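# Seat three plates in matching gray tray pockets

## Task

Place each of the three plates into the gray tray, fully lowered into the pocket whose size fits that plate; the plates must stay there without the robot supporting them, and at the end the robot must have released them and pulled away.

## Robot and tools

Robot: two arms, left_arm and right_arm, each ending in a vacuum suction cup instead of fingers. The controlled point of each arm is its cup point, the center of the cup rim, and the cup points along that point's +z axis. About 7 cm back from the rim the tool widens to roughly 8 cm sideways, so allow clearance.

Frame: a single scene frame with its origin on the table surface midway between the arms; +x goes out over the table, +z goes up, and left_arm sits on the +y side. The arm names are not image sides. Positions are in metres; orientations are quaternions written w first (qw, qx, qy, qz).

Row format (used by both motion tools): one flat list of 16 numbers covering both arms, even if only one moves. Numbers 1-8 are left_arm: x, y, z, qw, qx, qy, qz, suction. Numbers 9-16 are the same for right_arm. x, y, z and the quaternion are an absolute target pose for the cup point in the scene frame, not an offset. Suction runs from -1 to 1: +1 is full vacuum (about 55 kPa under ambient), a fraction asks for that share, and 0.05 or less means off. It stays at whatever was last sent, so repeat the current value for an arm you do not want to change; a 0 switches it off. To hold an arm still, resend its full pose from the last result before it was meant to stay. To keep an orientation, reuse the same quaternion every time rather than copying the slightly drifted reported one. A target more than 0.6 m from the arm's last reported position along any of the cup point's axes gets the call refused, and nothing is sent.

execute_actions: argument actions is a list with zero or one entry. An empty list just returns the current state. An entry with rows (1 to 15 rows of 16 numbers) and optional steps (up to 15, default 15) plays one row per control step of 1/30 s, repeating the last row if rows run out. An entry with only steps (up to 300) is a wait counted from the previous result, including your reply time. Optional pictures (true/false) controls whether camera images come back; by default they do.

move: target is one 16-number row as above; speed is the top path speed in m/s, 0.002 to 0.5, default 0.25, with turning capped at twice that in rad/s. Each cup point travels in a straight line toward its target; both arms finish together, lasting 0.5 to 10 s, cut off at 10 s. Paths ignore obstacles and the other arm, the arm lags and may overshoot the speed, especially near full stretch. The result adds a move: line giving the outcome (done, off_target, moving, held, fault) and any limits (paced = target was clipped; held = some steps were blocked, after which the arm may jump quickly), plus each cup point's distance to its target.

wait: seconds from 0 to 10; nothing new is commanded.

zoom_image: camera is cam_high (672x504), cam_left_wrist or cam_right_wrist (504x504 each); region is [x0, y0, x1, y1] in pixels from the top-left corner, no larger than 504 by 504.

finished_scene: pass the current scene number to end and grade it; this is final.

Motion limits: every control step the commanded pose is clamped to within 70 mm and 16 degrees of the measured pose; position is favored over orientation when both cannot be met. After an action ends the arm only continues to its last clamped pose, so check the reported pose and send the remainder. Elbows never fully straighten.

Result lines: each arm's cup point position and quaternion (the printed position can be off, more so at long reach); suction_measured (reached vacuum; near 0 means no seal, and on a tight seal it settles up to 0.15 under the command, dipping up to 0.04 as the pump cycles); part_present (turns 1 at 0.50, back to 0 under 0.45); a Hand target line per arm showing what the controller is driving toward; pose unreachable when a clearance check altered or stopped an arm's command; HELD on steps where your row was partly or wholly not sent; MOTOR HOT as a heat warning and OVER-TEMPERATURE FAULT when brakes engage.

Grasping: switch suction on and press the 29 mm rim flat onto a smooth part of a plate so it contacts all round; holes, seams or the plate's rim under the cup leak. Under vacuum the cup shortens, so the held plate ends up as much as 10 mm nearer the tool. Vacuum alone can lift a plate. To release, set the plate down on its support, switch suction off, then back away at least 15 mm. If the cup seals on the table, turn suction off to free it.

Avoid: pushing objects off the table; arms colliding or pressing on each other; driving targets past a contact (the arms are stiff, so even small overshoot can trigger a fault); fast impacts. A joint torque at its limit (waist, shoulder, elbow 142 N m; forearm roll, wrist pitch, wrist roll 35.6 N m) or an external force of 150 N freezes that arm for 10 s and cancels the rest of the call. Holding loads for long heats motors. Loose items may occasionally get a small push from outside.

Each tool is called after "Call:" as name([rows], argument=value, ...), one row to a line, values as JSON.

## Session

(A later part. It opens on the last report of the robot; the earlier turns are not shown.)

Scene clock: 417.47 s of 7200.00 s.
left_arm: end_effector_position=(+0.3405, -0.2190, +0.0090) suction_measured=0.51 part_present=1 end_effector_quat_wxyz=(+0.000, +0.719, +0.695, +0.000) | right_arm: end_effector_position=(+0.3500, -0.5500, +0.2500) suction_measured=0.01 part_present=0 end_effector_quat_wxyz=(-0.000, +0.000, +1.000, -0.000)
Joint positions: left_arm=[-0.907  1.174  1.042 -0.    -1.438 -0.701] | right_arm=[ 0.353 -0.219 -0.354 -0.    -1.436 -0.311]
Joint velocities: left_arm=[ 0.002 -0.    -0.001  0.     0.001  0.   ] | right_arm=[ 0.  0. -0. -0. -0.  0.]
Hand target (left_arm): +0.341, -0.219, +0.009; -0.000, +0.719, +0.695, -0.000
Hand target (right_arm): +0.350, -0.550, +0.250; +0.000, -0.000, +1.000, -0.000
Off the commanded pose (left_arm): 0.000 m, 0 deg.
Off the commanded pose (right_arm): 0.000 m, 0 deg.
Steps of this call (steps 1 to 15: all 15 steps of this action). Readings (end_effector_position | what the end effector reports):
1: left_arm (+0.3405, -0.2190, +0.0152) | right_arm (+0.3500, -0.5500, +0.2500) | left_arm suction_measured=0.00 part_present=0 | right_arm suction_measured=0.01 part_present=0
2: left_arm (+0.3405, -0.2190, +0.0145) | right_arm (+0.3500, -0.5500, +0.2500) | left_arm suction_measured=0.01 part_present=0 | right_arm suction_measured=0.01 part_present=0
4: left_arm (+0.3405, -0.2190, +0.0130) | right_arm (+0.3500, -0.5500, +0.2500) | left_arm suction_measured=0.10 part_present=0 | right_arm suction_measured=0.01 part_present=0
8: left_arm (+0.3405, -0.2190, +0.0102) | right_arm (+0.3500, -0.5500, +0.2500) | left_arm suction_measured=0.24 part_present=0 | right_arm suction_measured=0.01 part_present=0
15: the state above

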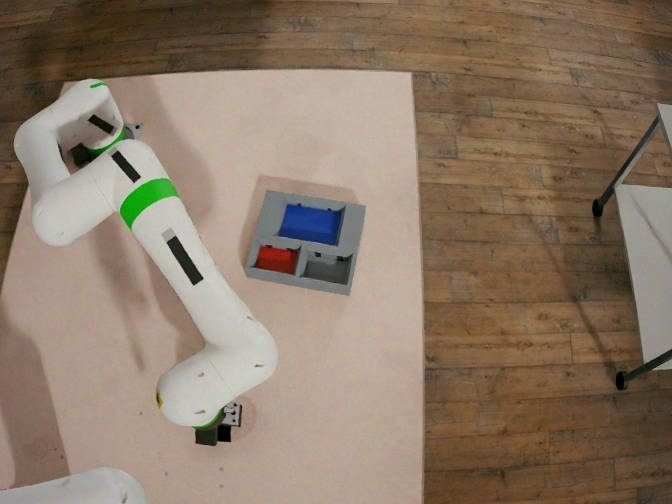

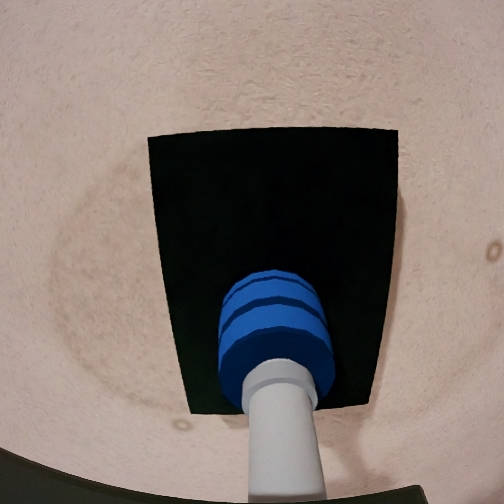

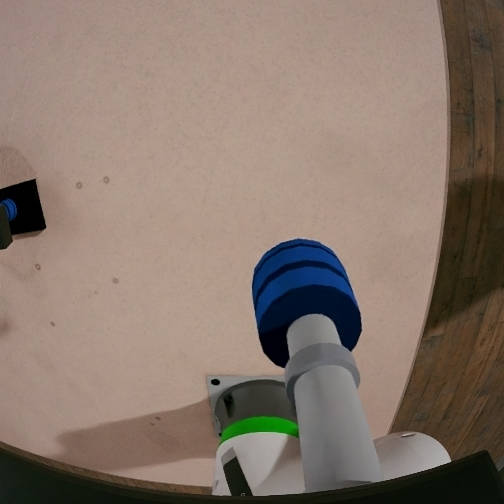

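Call:
move(target=[0.36,-0.18,0.07,0,0.65,0.76,0,1, 0.35,-0.55,0.25,0,0,1,0,0], speed=0.15)

Call:
move(target=[0.556,0.135,0.062,0,0.1158,0.9933,0,1, 0.35,-0.55,0.25,0,0,1,0,0], speed=0.35)

Call:
move(target=[0.556,0.135,0.044,0,0.1158,0.9933,0,1, 0.35,-0.55,0.25,0,0,1,0,0], speed=0.05)

Scene clock: 431.30 s of 7200.00 s.
left_arm: end_effector_position=(+0.3599, -0.1798, +0.0699) suction_measured=0.99 part_present=1 end_effector_quat_wxyz=(-0.000, +0.650, +0.760, +0.000) | right_arm: end_effector_position=(+0.3500, -0.5500, +0.2500) suction_measured=0.01 part_present=0 end_effector_quat_wxyz=(-0.000, +0.000, +1.000, -0.000)
Joint positions: left_arm=[-0.856  1.036  0.927 -0.    -1.462 -0.561] | right_arm=[ 0.353 -0.219 -0.354  0.    -1.436 -0.311]
Joint velocities: left_arm=[ 0.001 -0.001 -0.001 -0.    -0.     0.001] | right_arm=[-0.001  0.    -0.001 -0.001  0.001  0.001]
Hand target (left_arm): +0.360, -0.180, +0.070; -0.000, +0.650, +0.760, +0.000
Hand target (right_arm): +0.350, -0.550, +0.250; -0.000, -0.000, +1.000, -0.000
Off the commanded pose (left_arm): 0.000 m, 0 deg.
Off the commanded pose (right_arm): 0.000 m, 0 deg.
move: done

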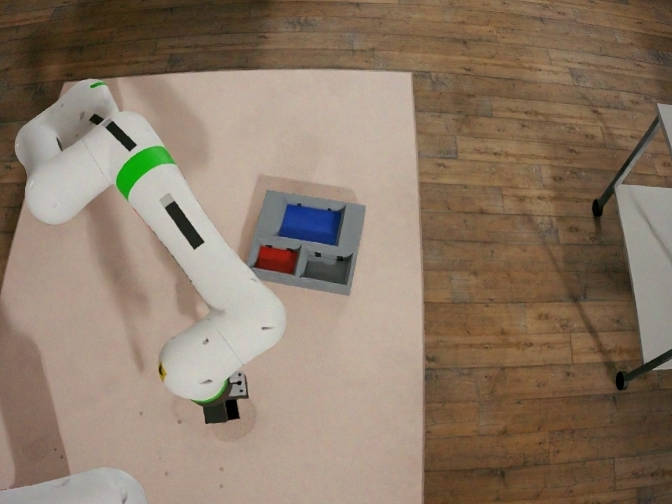

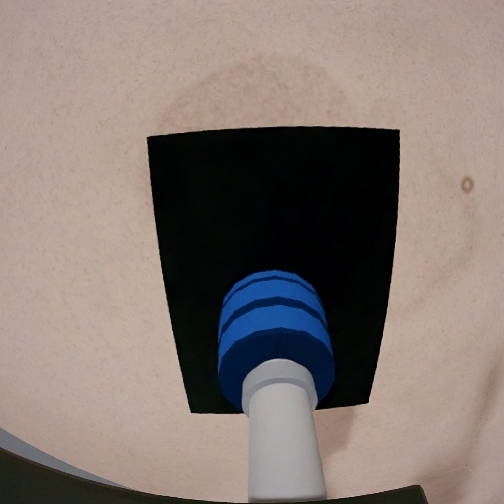

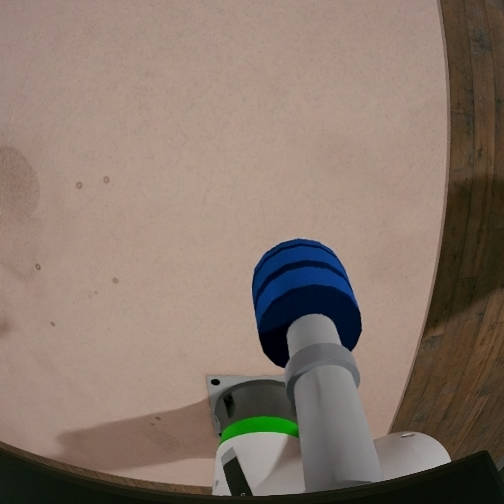

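Scene clock: 433.43 s of 7200.00 s.
left_arm: end_effector_position=(+0.5564, +0.1350, +0.0618) suction_measured=1.00 part_present=1 end_effector_quat_wxyz=(-0.000, +0.116, +0.993, +0.001) | right_arm: end_effector_position=(+0.3500, -0.5500, +0.2500) suction_measured=0.01 part_present=0 end_effector_quat_wxyz=(+0.000, +0.000, +1.000, +0.000)
Joint positions: left_arm=[-0.349  0.782  0.459 -0.001 -1.248  0.115] | right_arm=[ 0.353 -0.219 -0.354  0.    -1.436 -0.311]
Joint velocities: left_arm=[ 0.     0.001  0.002 -0.    -0.     0.001] | right_arm=[-0.    -0.     0.001 -0.001 -0.    -0.002]
Hand target (left_arm): +0.556, +0.135, +0.062; -0.000, +0.116, +0.993, +0.001
Hand target (right_arm): +0.350, -0.550, +0.250; +0.000, +0.000, +1.000, +0.000
Off the commanded pose (left_arm): 0.000 m, 0 deg.
Off the commanded pose (right_arm): 0.000 m, 0 deg.
move: done

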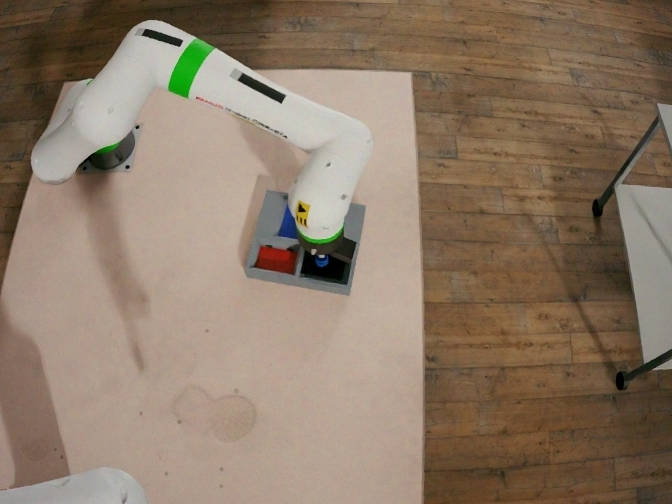

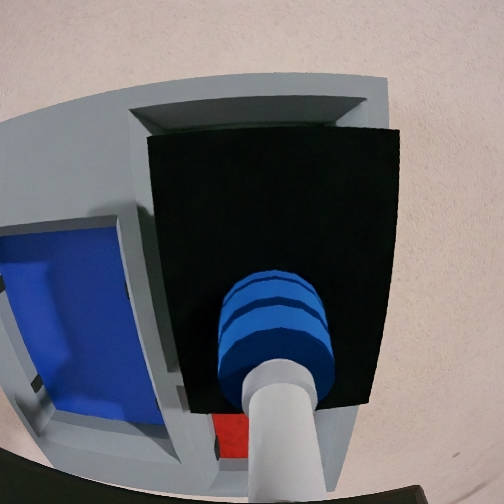

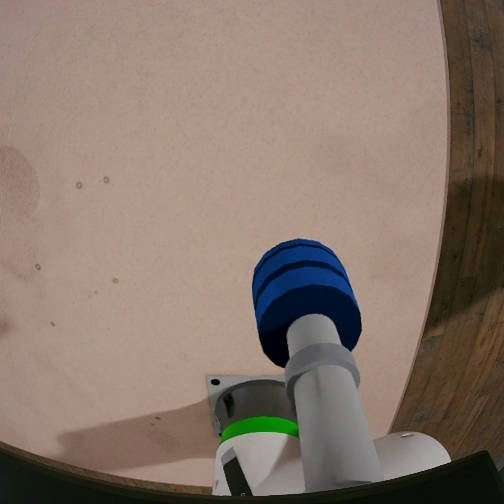

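Scene clock: 434.17 s of 7200.00 s.
left_arm: end_effector_position=(+0.5561, +0.1350, +0.0440) suction_measured=0.99 part_present=1 end_effector_quat_wxyz=(+0.000, +0.116, +0.993, -0.000) | right_arm: end_effector_position=(+0.3500, -0.5500, +0.2500) suction_measured=0.01 part_present=0 end_effector_quat_wxyz=(-0.000, +0.000, +1.000, +0.000)
Joint positions: left_arm=[-0.349  0.797  0.44   0.    -1.214  0.114] | right_arm=[ 0.353 -0.219 -0.354 -0.    -1.436 -0.311]
Joint velocities: left_arm=[ 0.     0.001 -0.001 -0.     0.001 -0.   ] | right_arm=[-0.001  0.    -0.001  0.     0.001  0.001]
Hand target (left_arm): +0.556, +0.135, +0.044; -0.000, +0.116, +0.993, -0.000
Hand target (right_arm): +0.350, -0.550, +0.250; -0.000, +0.000, +1.000, +0.000
Off the commanded pose (left_arm): 0.000 m, 0 deg.
Off the commanded pose (right_arm): 0.000 m, 0 deg.
move: done

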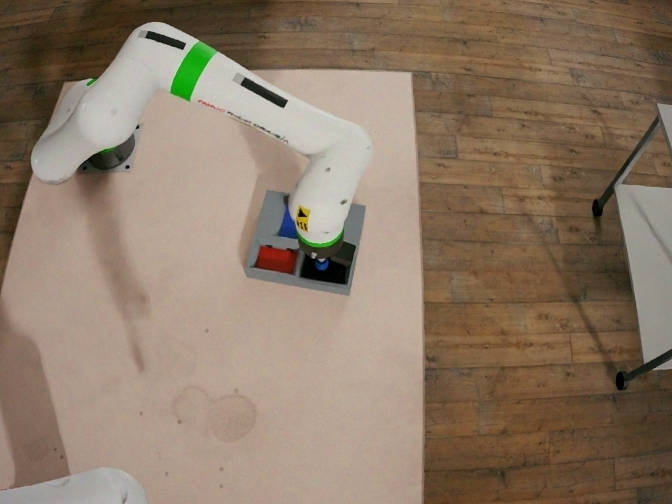

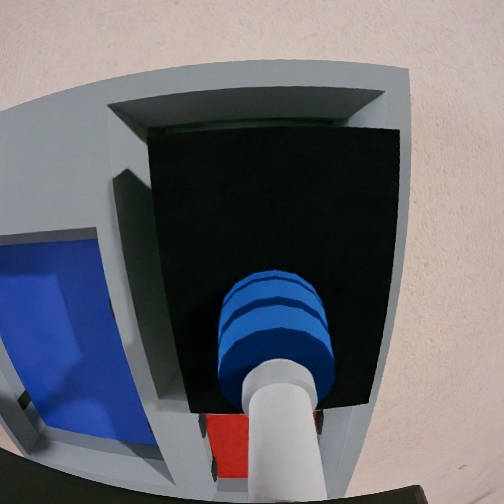

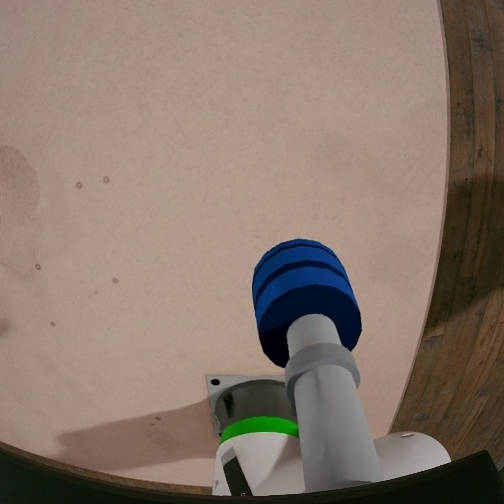

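Call:
move(target=[0.5593,0.1425,0.041,0,0.1140,0.9935,0,1, 0.35,-0.55,0.25,0,0,1,0,0], speed=0.03)

Call:
move(target=[0.5593,0.1425,0.033,0,0.1140,0.9935,0,1, 0.35,-0.55,0.25,0,0,1,0,0], speed=0.03)

Scene clock: 443.43 s of 7200.00 s.
left_arm: end_effector_position=(+0.5593, +0.1425, +0.0410) suction_measured=1.00 part_present=1 end_effector_quat_wxyz=(-0.000, +0.114, +0.993, -0.000) | right_arm: end_effector_position=(+0.3500, -0.5500, +0.2500) suction_measured=0.01 part_present=0 end_effector_quat_wxyz=(-0.000, +0.000, +1.000, -0.000)
Joint positions: left_arm=[-0.337  0.797  0.433  0.    -1.207  0.106] | right_arm=[ 0.353 -0.219 -0.354 -0.    -1.436 -0.311]
Joint velocities: left_arm=[ 0. -0. -0. -0. -0. -0.] | right_arm=[-0.001  0.    -0.     0.001 -0.001  0.002]
Hand target (left_arm): +0.559, +0.143, +0.041; -0.000, +0.114, +0.993, +0.000
Hand target (right_arm): +0.350, -0.550, +0.250; -0.000, +0.000, +1.000, -0.000
Off the commanded pose (left_arm): 0.000 m, 0 deg.
Off the commanded pose (right_arm): 0.000 m, 0 deg.
move: done

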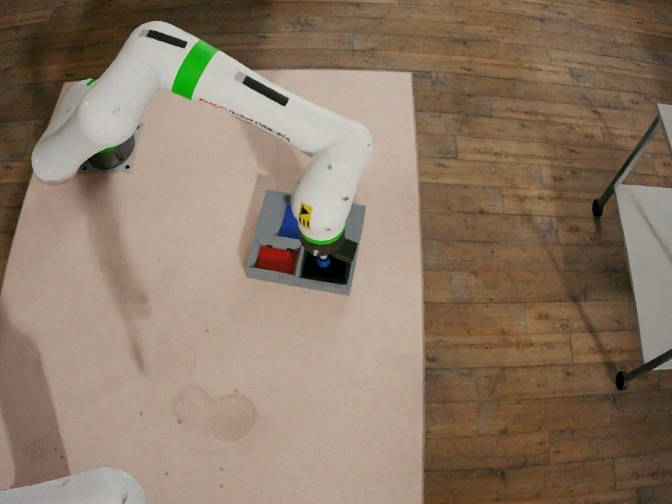

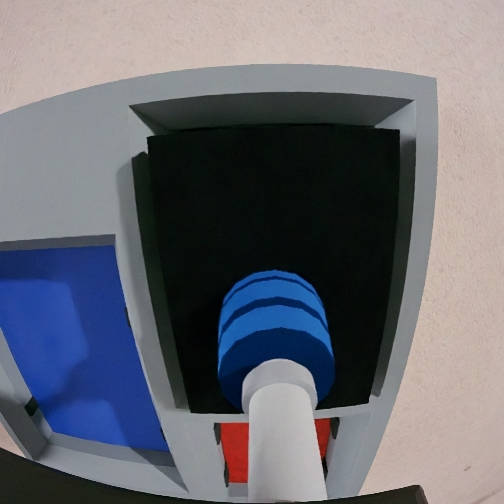

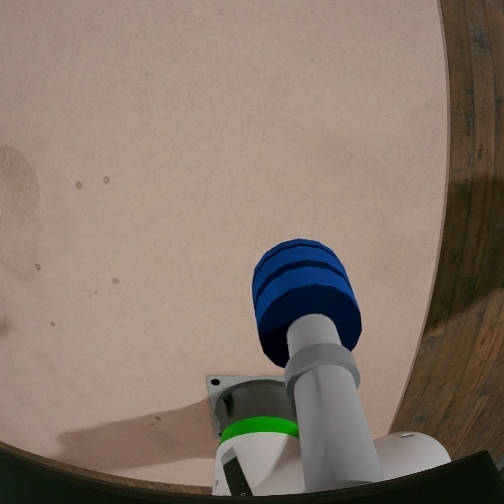

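Scene clock: 444.13 s of 7200.00 s.
left_arm: end_effector_position=(+0.5593, +0.1425, +0.0330) suction_measured=0.99 part_present=1 end_effector_quat_wxyz=(+0.000, +0.114, +0.993, -0.000) | right_arm: end_effector_position=(+0.3500, -0.5500, +0.2500) suction_measured=0.01 part_present=0 end_effector_quat_wxyz=(-0.000, +0.000, +1.000, +0.000)
Joint positions: left_arm=[-0.337  0.805  0.427  0.    -1.193  0.106] | right_arm=[ 0.353 -0.219 -0.354 -0.    -1.436 -0.311]
Joint velocities: left_arm=[-0.001  0.    -0.    -0.     0.001  0.   ] | right_arm=[-0.     0.001  0.    -0.001  0.001 -0.   ]
Hand target (left_arm): +0.559, +0.142, +0.033; -0.000, +0.114, +0.993, -0.000
Hand target (right_arm): +0.350, -0.550, +0.250; +0.000, -0.000, +1.000, -0.000
Off the commanded pose (left_arm): 0.000 m, 0 deg.
Off the commanded pose (right_arm): 0.000 m, 0 deg.
move: done

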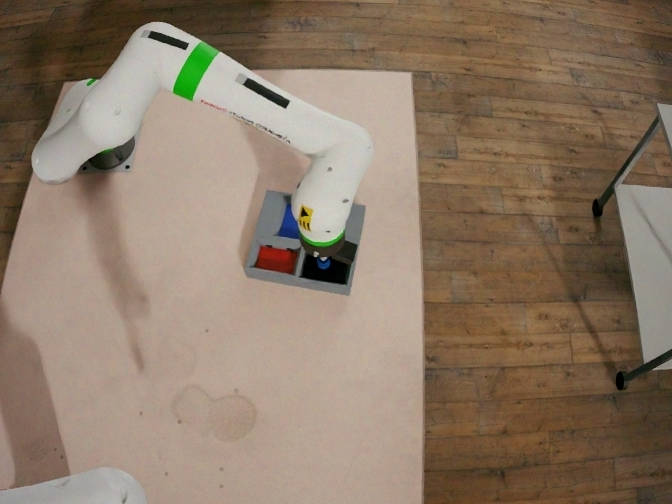

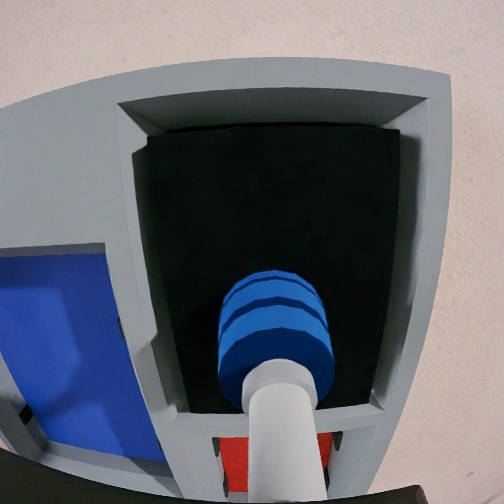

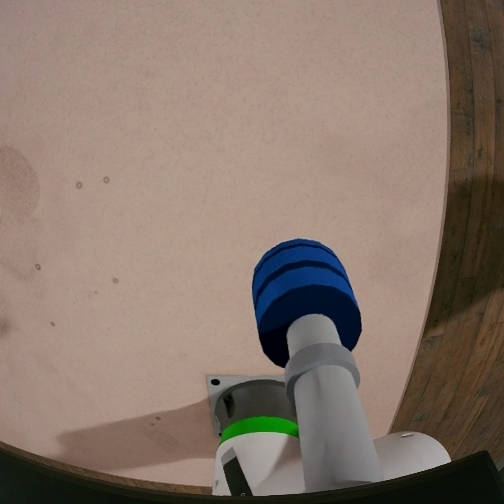

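Call:
move(target=[0.5596,0.1424,0.021,0,0.1150,0.9934,0,1, 0.35,-0.55,0.25,0,0,1,0,0], speed=0.015)

Scene clock: 451.20 s of 7200.00 s.
left_arm: end_effector_position=(+0.5596, +0.1424, +0.0210) suction_measured=1.00 part_present=1 end_effector_quat_wxyz=(-0.000, +0.115, +0.993, +0.000) | right_arm: end_effector_position=(+0.3500, -0.5500, +0.2500) suction_measured=0.01 part_present=0 end_effector_quat_wxyz=(-0.000, +0.000, +1.000, -0.000)
Joint positions: left_arm=[-0.337  0.818  0.419  0.    -1.172  0.104] | right_arm=[ 0.353 -0.219 -0.354  0.    -1.436 -0.311]
Joint velocities: left_arm=[ 0.    -0.     0.001  0.     0.002  0.   ] | right_arm=[ 0.001 -0.     0.    -0.    -0.001  0.   ]
Hand target (left_arm): +0.560, +0.142, +0.021; -0.000, +0.115, +0.993, -0.000
Hand target (right_arm): +0.350, -0.550, +0.250; +0.000, -0.000, +1.000, -0.000
Off the commanded pose (left_arm): 0.000 m, 0 deg.
Off the commanded pose (right_arm): 0.000 m, 0 deg.
move: done

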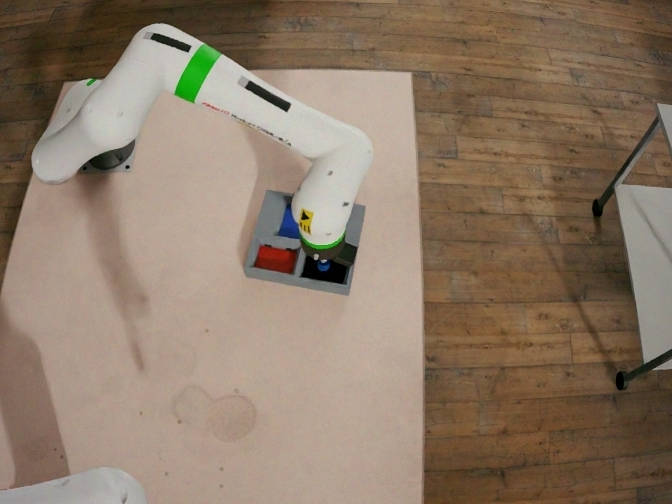

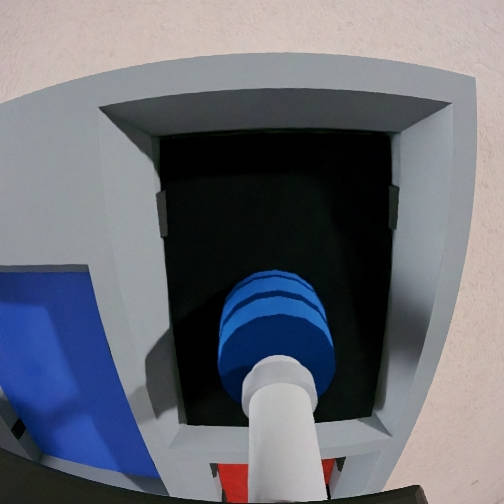

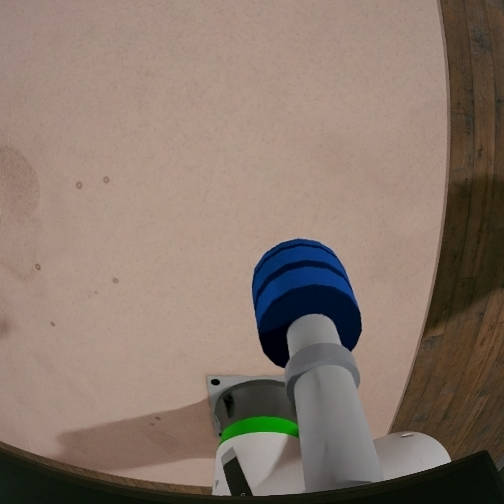

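Call:
move(target=[0.5596,0.1424,0.033,0,0.1150,0.9934,0,1, 0.35,-0.55,0.25,0,0,1,0,0], speed=0.02)

Call:
zoom_image(camera="cam_left_wrist", region=[100, 60, 450, 180])

Scene clock: 462.03 s of 7200.00 s.
left_arm: end_effector_position=(+0.5595, +0.1424, +0.0330) suction_measured=1.00 part_present=1 end_effector_quat_wxyz=(-0.000, +0.115, +0.993, -0.000) | right_arm: end_effector_position=(+0.3500, -0.5500, +0.2500) suction_measured=0.01 part_present=0 end_effector_quat_wxyz=(-0.000, -0.000, +1.000, -0.000)
Joint positions: left_arm=[-0.337  0.805  0.428  0.    -1.193  0.104] | right_arm=[ 0.353 -0.219 -0.354  0.    -1.436 -0.311]
Joint velocities: left_arm=[-0.002  0.     0.    -0.     0.     0.   ] | right_arm=[-0. -0. -0.  0. -0. -0.]
Hand target (left_arm): +0.560, +0.142, +0.033; +0.000, +0.115, +0.993, +0.000
Hand target (right_arm): +0.350, -0.550, +0.250; +0.000, +0.000, +1.000, -0.000
Off the commanded pose (left_arm): 0.000 m, 0 deg.
Off the commanded pose (right_arm): 0.000 m, 0 deg.
move: done

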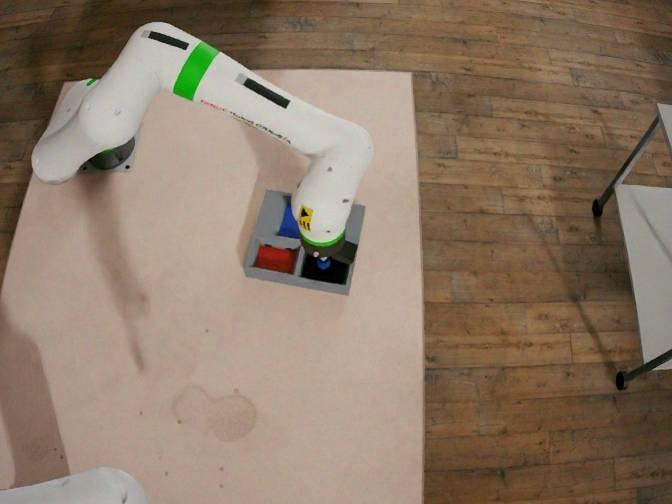

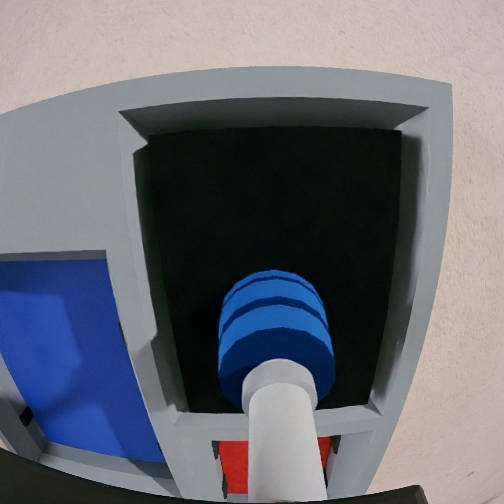

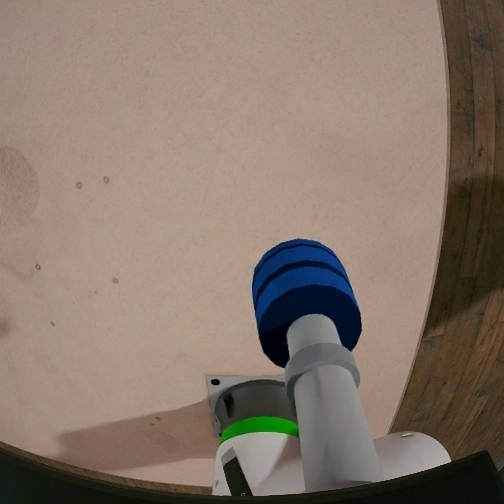

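Region (100, 60, 450, 180) of cam_left_wrist's 504x504 image, scaled by 1.440, with more detail than that image has; it fills the top 173 rows of this view, and the rest is white.

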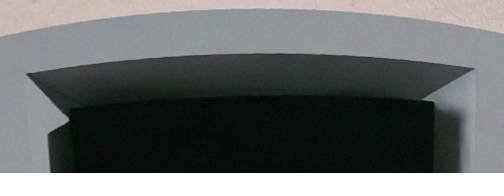

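Call:
move(target=[0.5580,0.1427,0.031,0,0.1150,0.9934,0,1, 0.35,-0.55,0.25,0,0,1,0,0], speed=0.02)

Call:
move(target=[0.5580,0.1427,0.024,0,0.1150,0.9934,0,1, 0.35,-0.55,0.25,0,0,1,0,0], speed=0.015)

Scene clock: 474.23 s of 7200.00 s.
left_arm: end_effector_position=(+0.5580, +0.1427, +0.0310) suction_measured=1.00 part_present=1 end_effector_quat_wxyz=(+0.000, +0.115, +0.993, +0.000) | right_arm: end_effector_position=(+0.3500, -0.5500, +0.2500) suction_measured=0.01 part_present=0 end_effector_quat_wxyz=(-0.000, -0.000, +1.000, -0.000)
Joint positions: left_arm=[-0.337  0.804  0.42  -0.    -1.187  0.105] | right_arm=[ 0.353 -0.219 -0.354  0.    -1.436 -0.311]
Joint velocities: left_arm=[-0.001  0.    -0.001  0.     0.001 -0.   ] | right_arm=[ 0.     0.    -0.     0.    -0.002  0.001]
Hand target (left_arm): +0.558, +0.143, +0.031; -0.000, +0.115, +0.993, -0.000
Hand target (right_arm): +0.350, -0.550, +0.250; +0.000, -0.000, +1.000, -0.000
Off the commanded pose (left_arm): 0.000 m, 0 deg.
Off the commanded pose (right_arm): 0.000 m, 0 deg.
move: done

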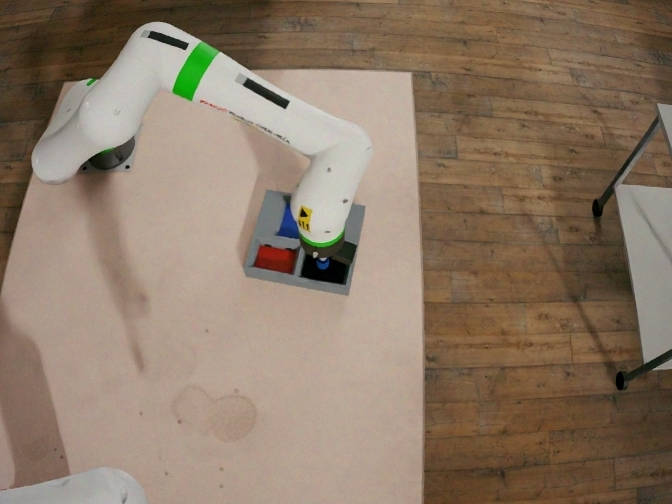

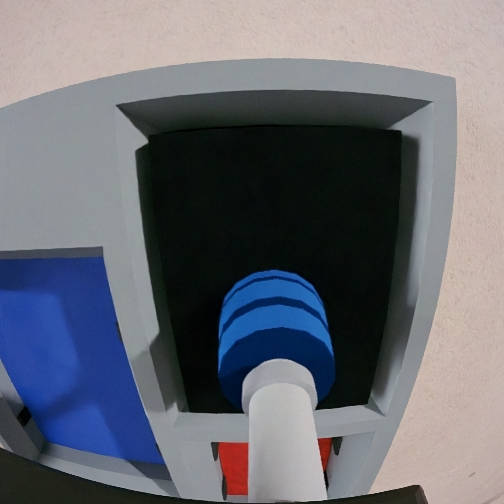

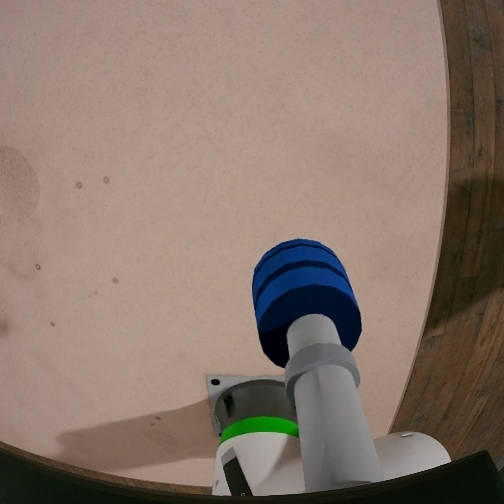

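Scene clock: 474.93 s of 7200.00 s.
left_arm: end_effector_position=(+0.5580, +0.1427, +0.0240) suction_measured=0.99 part_present=1 end_effector_quat_wxyz=(+0.000, +0.115, +0.993, +0.000) | right_arm: end_effector_position=(+0.3500, -0.5500, +0.2500) suction_measured=0.01 part_present=0 end_effector_quat_wxyz=(-0.000, -0.000, +1.000, -0.000)
Joint positions: left_arm=[-0.337  0.811  0.415 -0.    -1.175  0.105] | right_arm=[ 0.353 -0.219 -0.354 -0.    -1.436 -0.311]
Joint velocities: left_arm=[ 0.  0. -0.  0. -0. -0.] | right_arm=[ 0.    -0.     0.     0.001 -0.     0.001]
Hand target (left_arm): +0.558, +0.143, +0.024; -0.000, +0.115, +0.993, -0.000
Hand target (right_arm): +0.350, -0.550, +0.250; +0.000, -0.000, +1.000, -0.000
Off the commanded pose (left_arm): 0.000 m, 0 deg.
Off the commanded pose (right_arm): 0.000 m, 0 deg.
move: done

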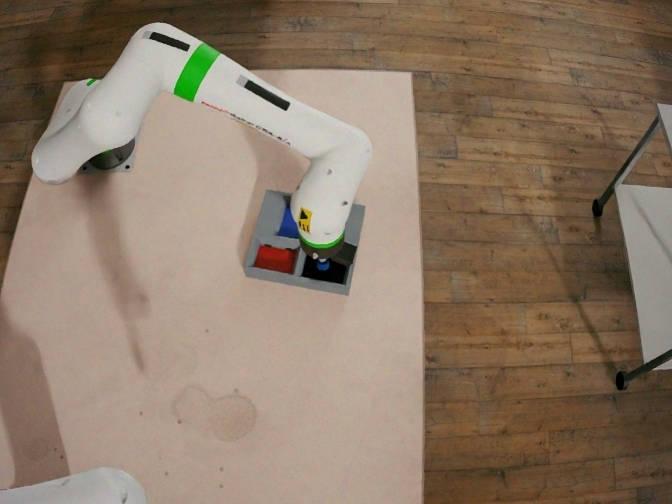

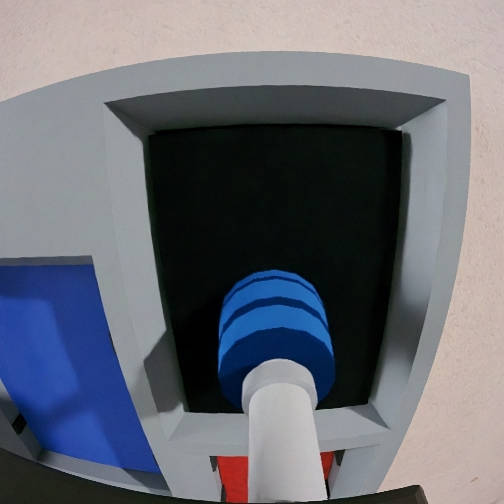

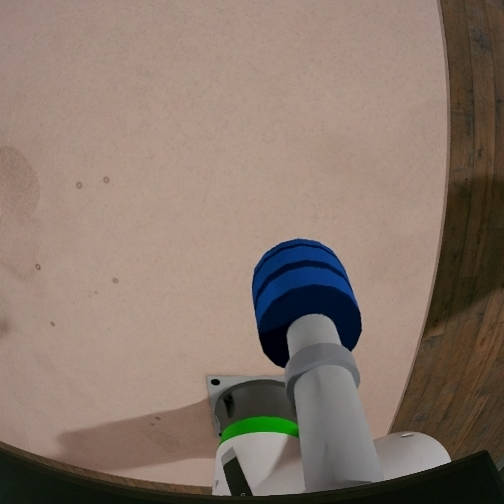

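Call:
move(target=[0.5581,0.1427,0.016,0,0.1150,0.9934,0,1, 0.35,-0.55,0.25,0,0,1,0,0], speed=0.015)

Scene clock: 480.10 s of 7200.00 s.
left_arm: end_effector_position=(+0.5581, +0.1427, +0.0160) suction_measured=0.99 part_present=1 end_effector_quat_wxyz=(+0.000, +0.115, +0.993, -0.000) | right_arm: end_effector_position=(+0.3500, -0.5500, +0.2500) suction_measured=0.01 part_present=0 end_effector_quat_wxyz=(+0.000, +0.000, +1.000, +0.000)
Joint positions: left_arm=[-0.337  0.819  0.409  0.    -1.161  0.105] | right_arm=[ 0.353 -0.219 -0.354 -0.    -1.436 -0.311]
Joint velocities: left_arm=[ 0.001  0.     0.001 -0.     0.001 -0.   ] | right_arm=[ 0.    -0.     0.001 -0.001 -0.    -0.   ]
Hand target (left_arm): +0.558, +0.143, +0.016; -0.000, +0.115, +0.993, -0.000
Hand target (right_arm): +0.350, -0.550, +0.250; +0.000, -0.000, +1.000, +0.000
Off the commanded pose (left_arm): 0.000 m, 0 deg.
Off the commanded pose (right_arm): 0.000 m, 0 deg.
move: done

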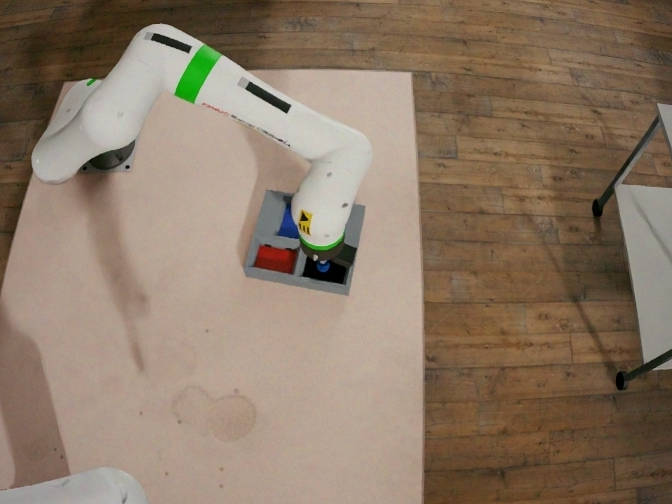

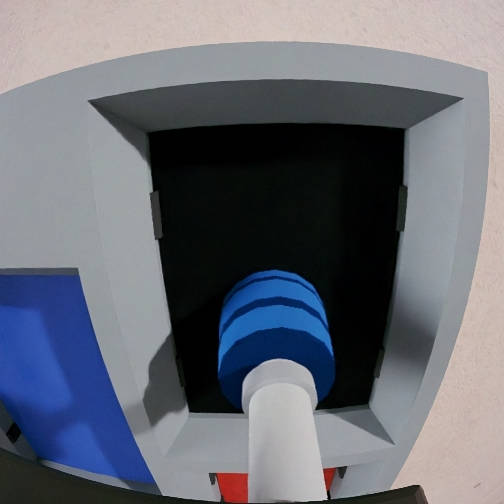

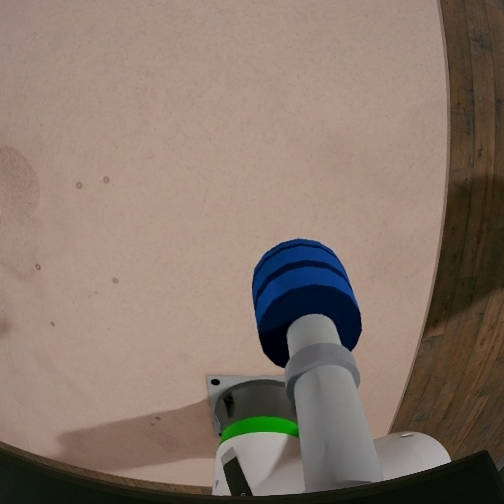

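Call:
move(target=[0.5581,0.1427,0.0075,0,0.1150,0.9934,0,1, 0.35,-0.55,0.25,0,0,1,0,0], speed=0.015)

Call:
move(target=[0.5581,0.1427,0.0063,0,0.1150,0.9934,0,1, 0.35,-0.55,0.25,0,0,1,0,0], speed=0.01)

Scene clock: 486.70 s of 7200.00 s.
left_arm: end_effector_position=(+0.5581, +0.1427, +0.0075) suction_measured=1.00 part_present=1 end_effector_quat_wxyz=(+0.000, +0.115, +0.993, -0.000) | right_arm: end_effector_position=(+0.3500, -0.5500, +0.2500) suction_measured=0.01 part_present=0 end_effector_quat_wxyz=(-0.000, +0.000, +1.000, +0.000)
Joint positions: left_arm=[-0.337  0.829  0.404  0.    -1.146  0.105] | right_arm=[ 0.353 -0.219 -0.354 -0.    -1.436 -0.311]
Joint velocities: left_arm=[ 0.002  0.001  0.001 -0.     0.     0.   ] | right_arm=[-0.     0.    -0.    -0.001  0.002 -0.002]
Hand target (left_arm): +0.558, +0.143, +0.007; -0.000, +0.115, +0.993, -0.000
Hand target (right_arm): +0.350, -0.550, +0.250; -0.000, -0.000, +1.000, +0.000
Off the commanded pose (left_arm): 0.000 m, 0 deg.
Off the commanded pose (right_arm): 0.000 m, 0 deg.
move: done

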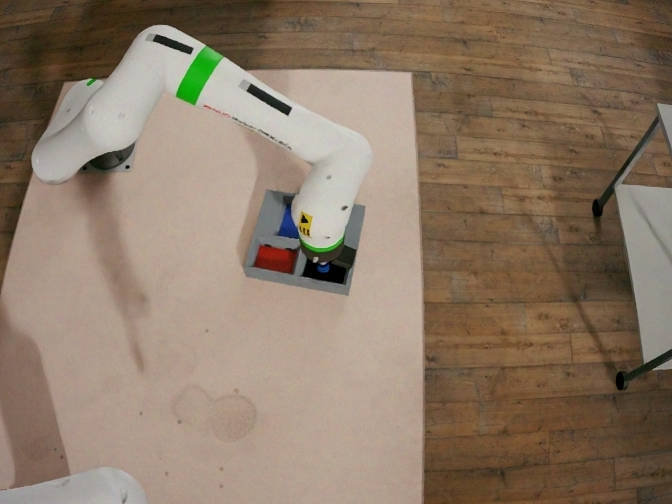

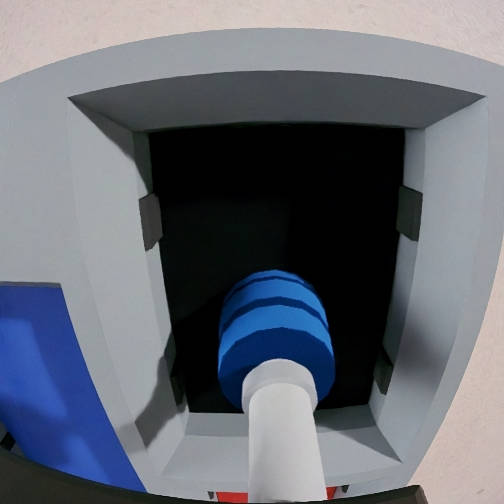

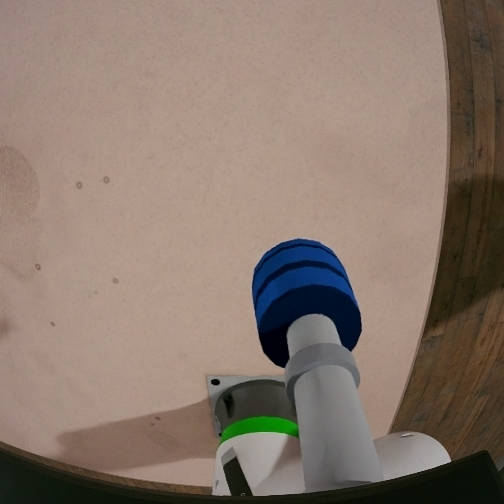

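Scene clock: 487.40 s of 7200.00 s.
left_arm: end_effector_position=(+0.5581, +0.1427, +0.0063) suction_measured=0.99 part_present=1 end_effector_quat_wxyz=(+0.000, +0.115, +0.993, -0.000) | right_arm: end_effector_position=(+0.3500, -0.5500, +0.2500) suction_measured=0.01 part_present=0 end_effector_quat_wxyz=(-0.000, +0.000, +1.000, -0.000)
Joint positions: left_arm=[-0.337  0.83   0.403  0.    -1.144  0.105] | right_arm=[ 0.353 -0.219 -0.354 -0.    -1.436 -0.311]
Joint velocities: left_arm=[-0.     0.    -0.    -0.    -0.001  0.   ] | right_arm=[ 0.001  0.     0.001  0.001 -0.001  0.   ]
Hand target (left_arm): +0.558, +0.143, +0.006; -0.000, +0.115, +0.993, -0.000
Hand target (right_arm): +0.350, -0.550, +0.250; -0.000, -0.000, +1.000, +0.000
Off the commanded pose (left_arm): 0.000 m, 0 deg.
Off the commanded pose (right_arm): 0.000 m, 0 deg.
move: done

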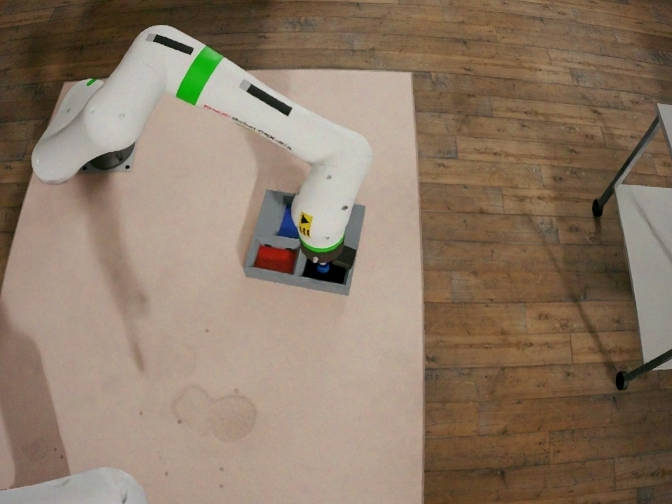

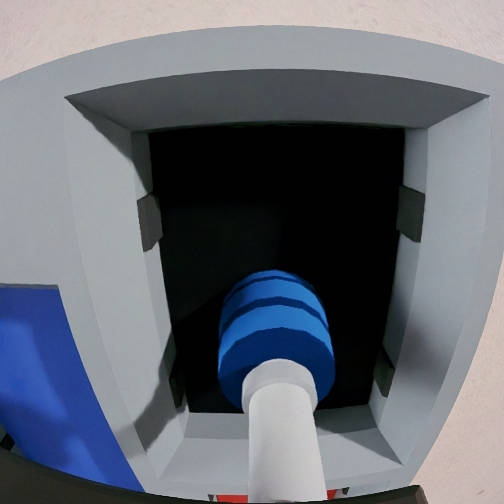

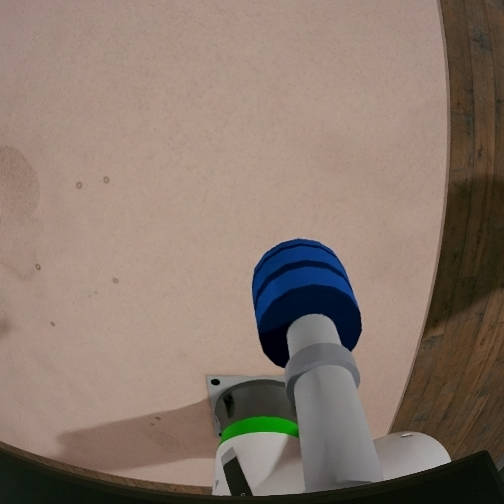

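Call:
move(target=[0.5581,0.1427,0.005,0,0.1150,0.9934,0,1, 0.35,-0.55,0.25,0,0,1,0,0], speed=0.01)

Scene clock: 495.63 s of 7200.00 s.
left_arm: end_effector_position=(+0.5581, +0.1427, +0.0051) suction_measured=0.98 part_present=1 end_effector_quat_wxyz=(+0.000, +0.115, +0.993, -0.000) | right_arm: end_effector_position=(+0.3500, -0.5500, +0.2500) suction_measured=0.01 part_present=0 end_effector_quat_wxyz=(-0.000, +0.000, +1.000, -0.000)
Joint positions: left_arm=[-0.337  0.831  0.402  0.    -1.142  0.105] | right_arm=[ 0.353 -0.219 -0.354  0.    -1.436 -0.311]
Joint velocities: left_arm=[-0.  0. -0.  0. -0.  0.] | right_arm=[ 0.     0.     0.     0.     0.    -0.002]
Hand target (left_arm): +0.558, +0.143, +0.005; -0.000, +0.115, +0.993, -0.000
Hand target (right_arm): +0.350, -0.550, +0.250; -0.000, -0.000, +1.000, -0.000
Off the commanded pose (left_arm): 0.000 m, 0 deg.
Off the commanded pose (right_arm): 0.000 m, 0 deg.
move: done

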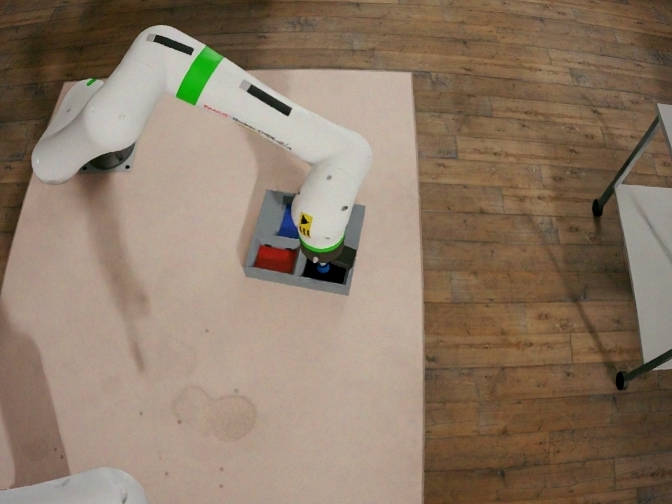

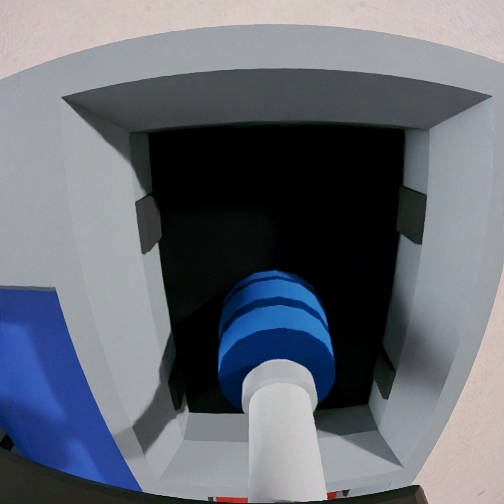

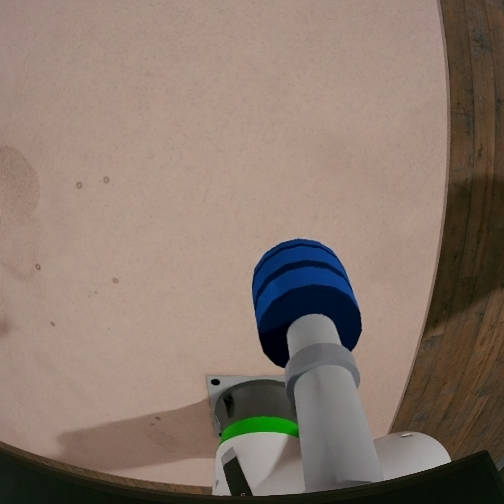

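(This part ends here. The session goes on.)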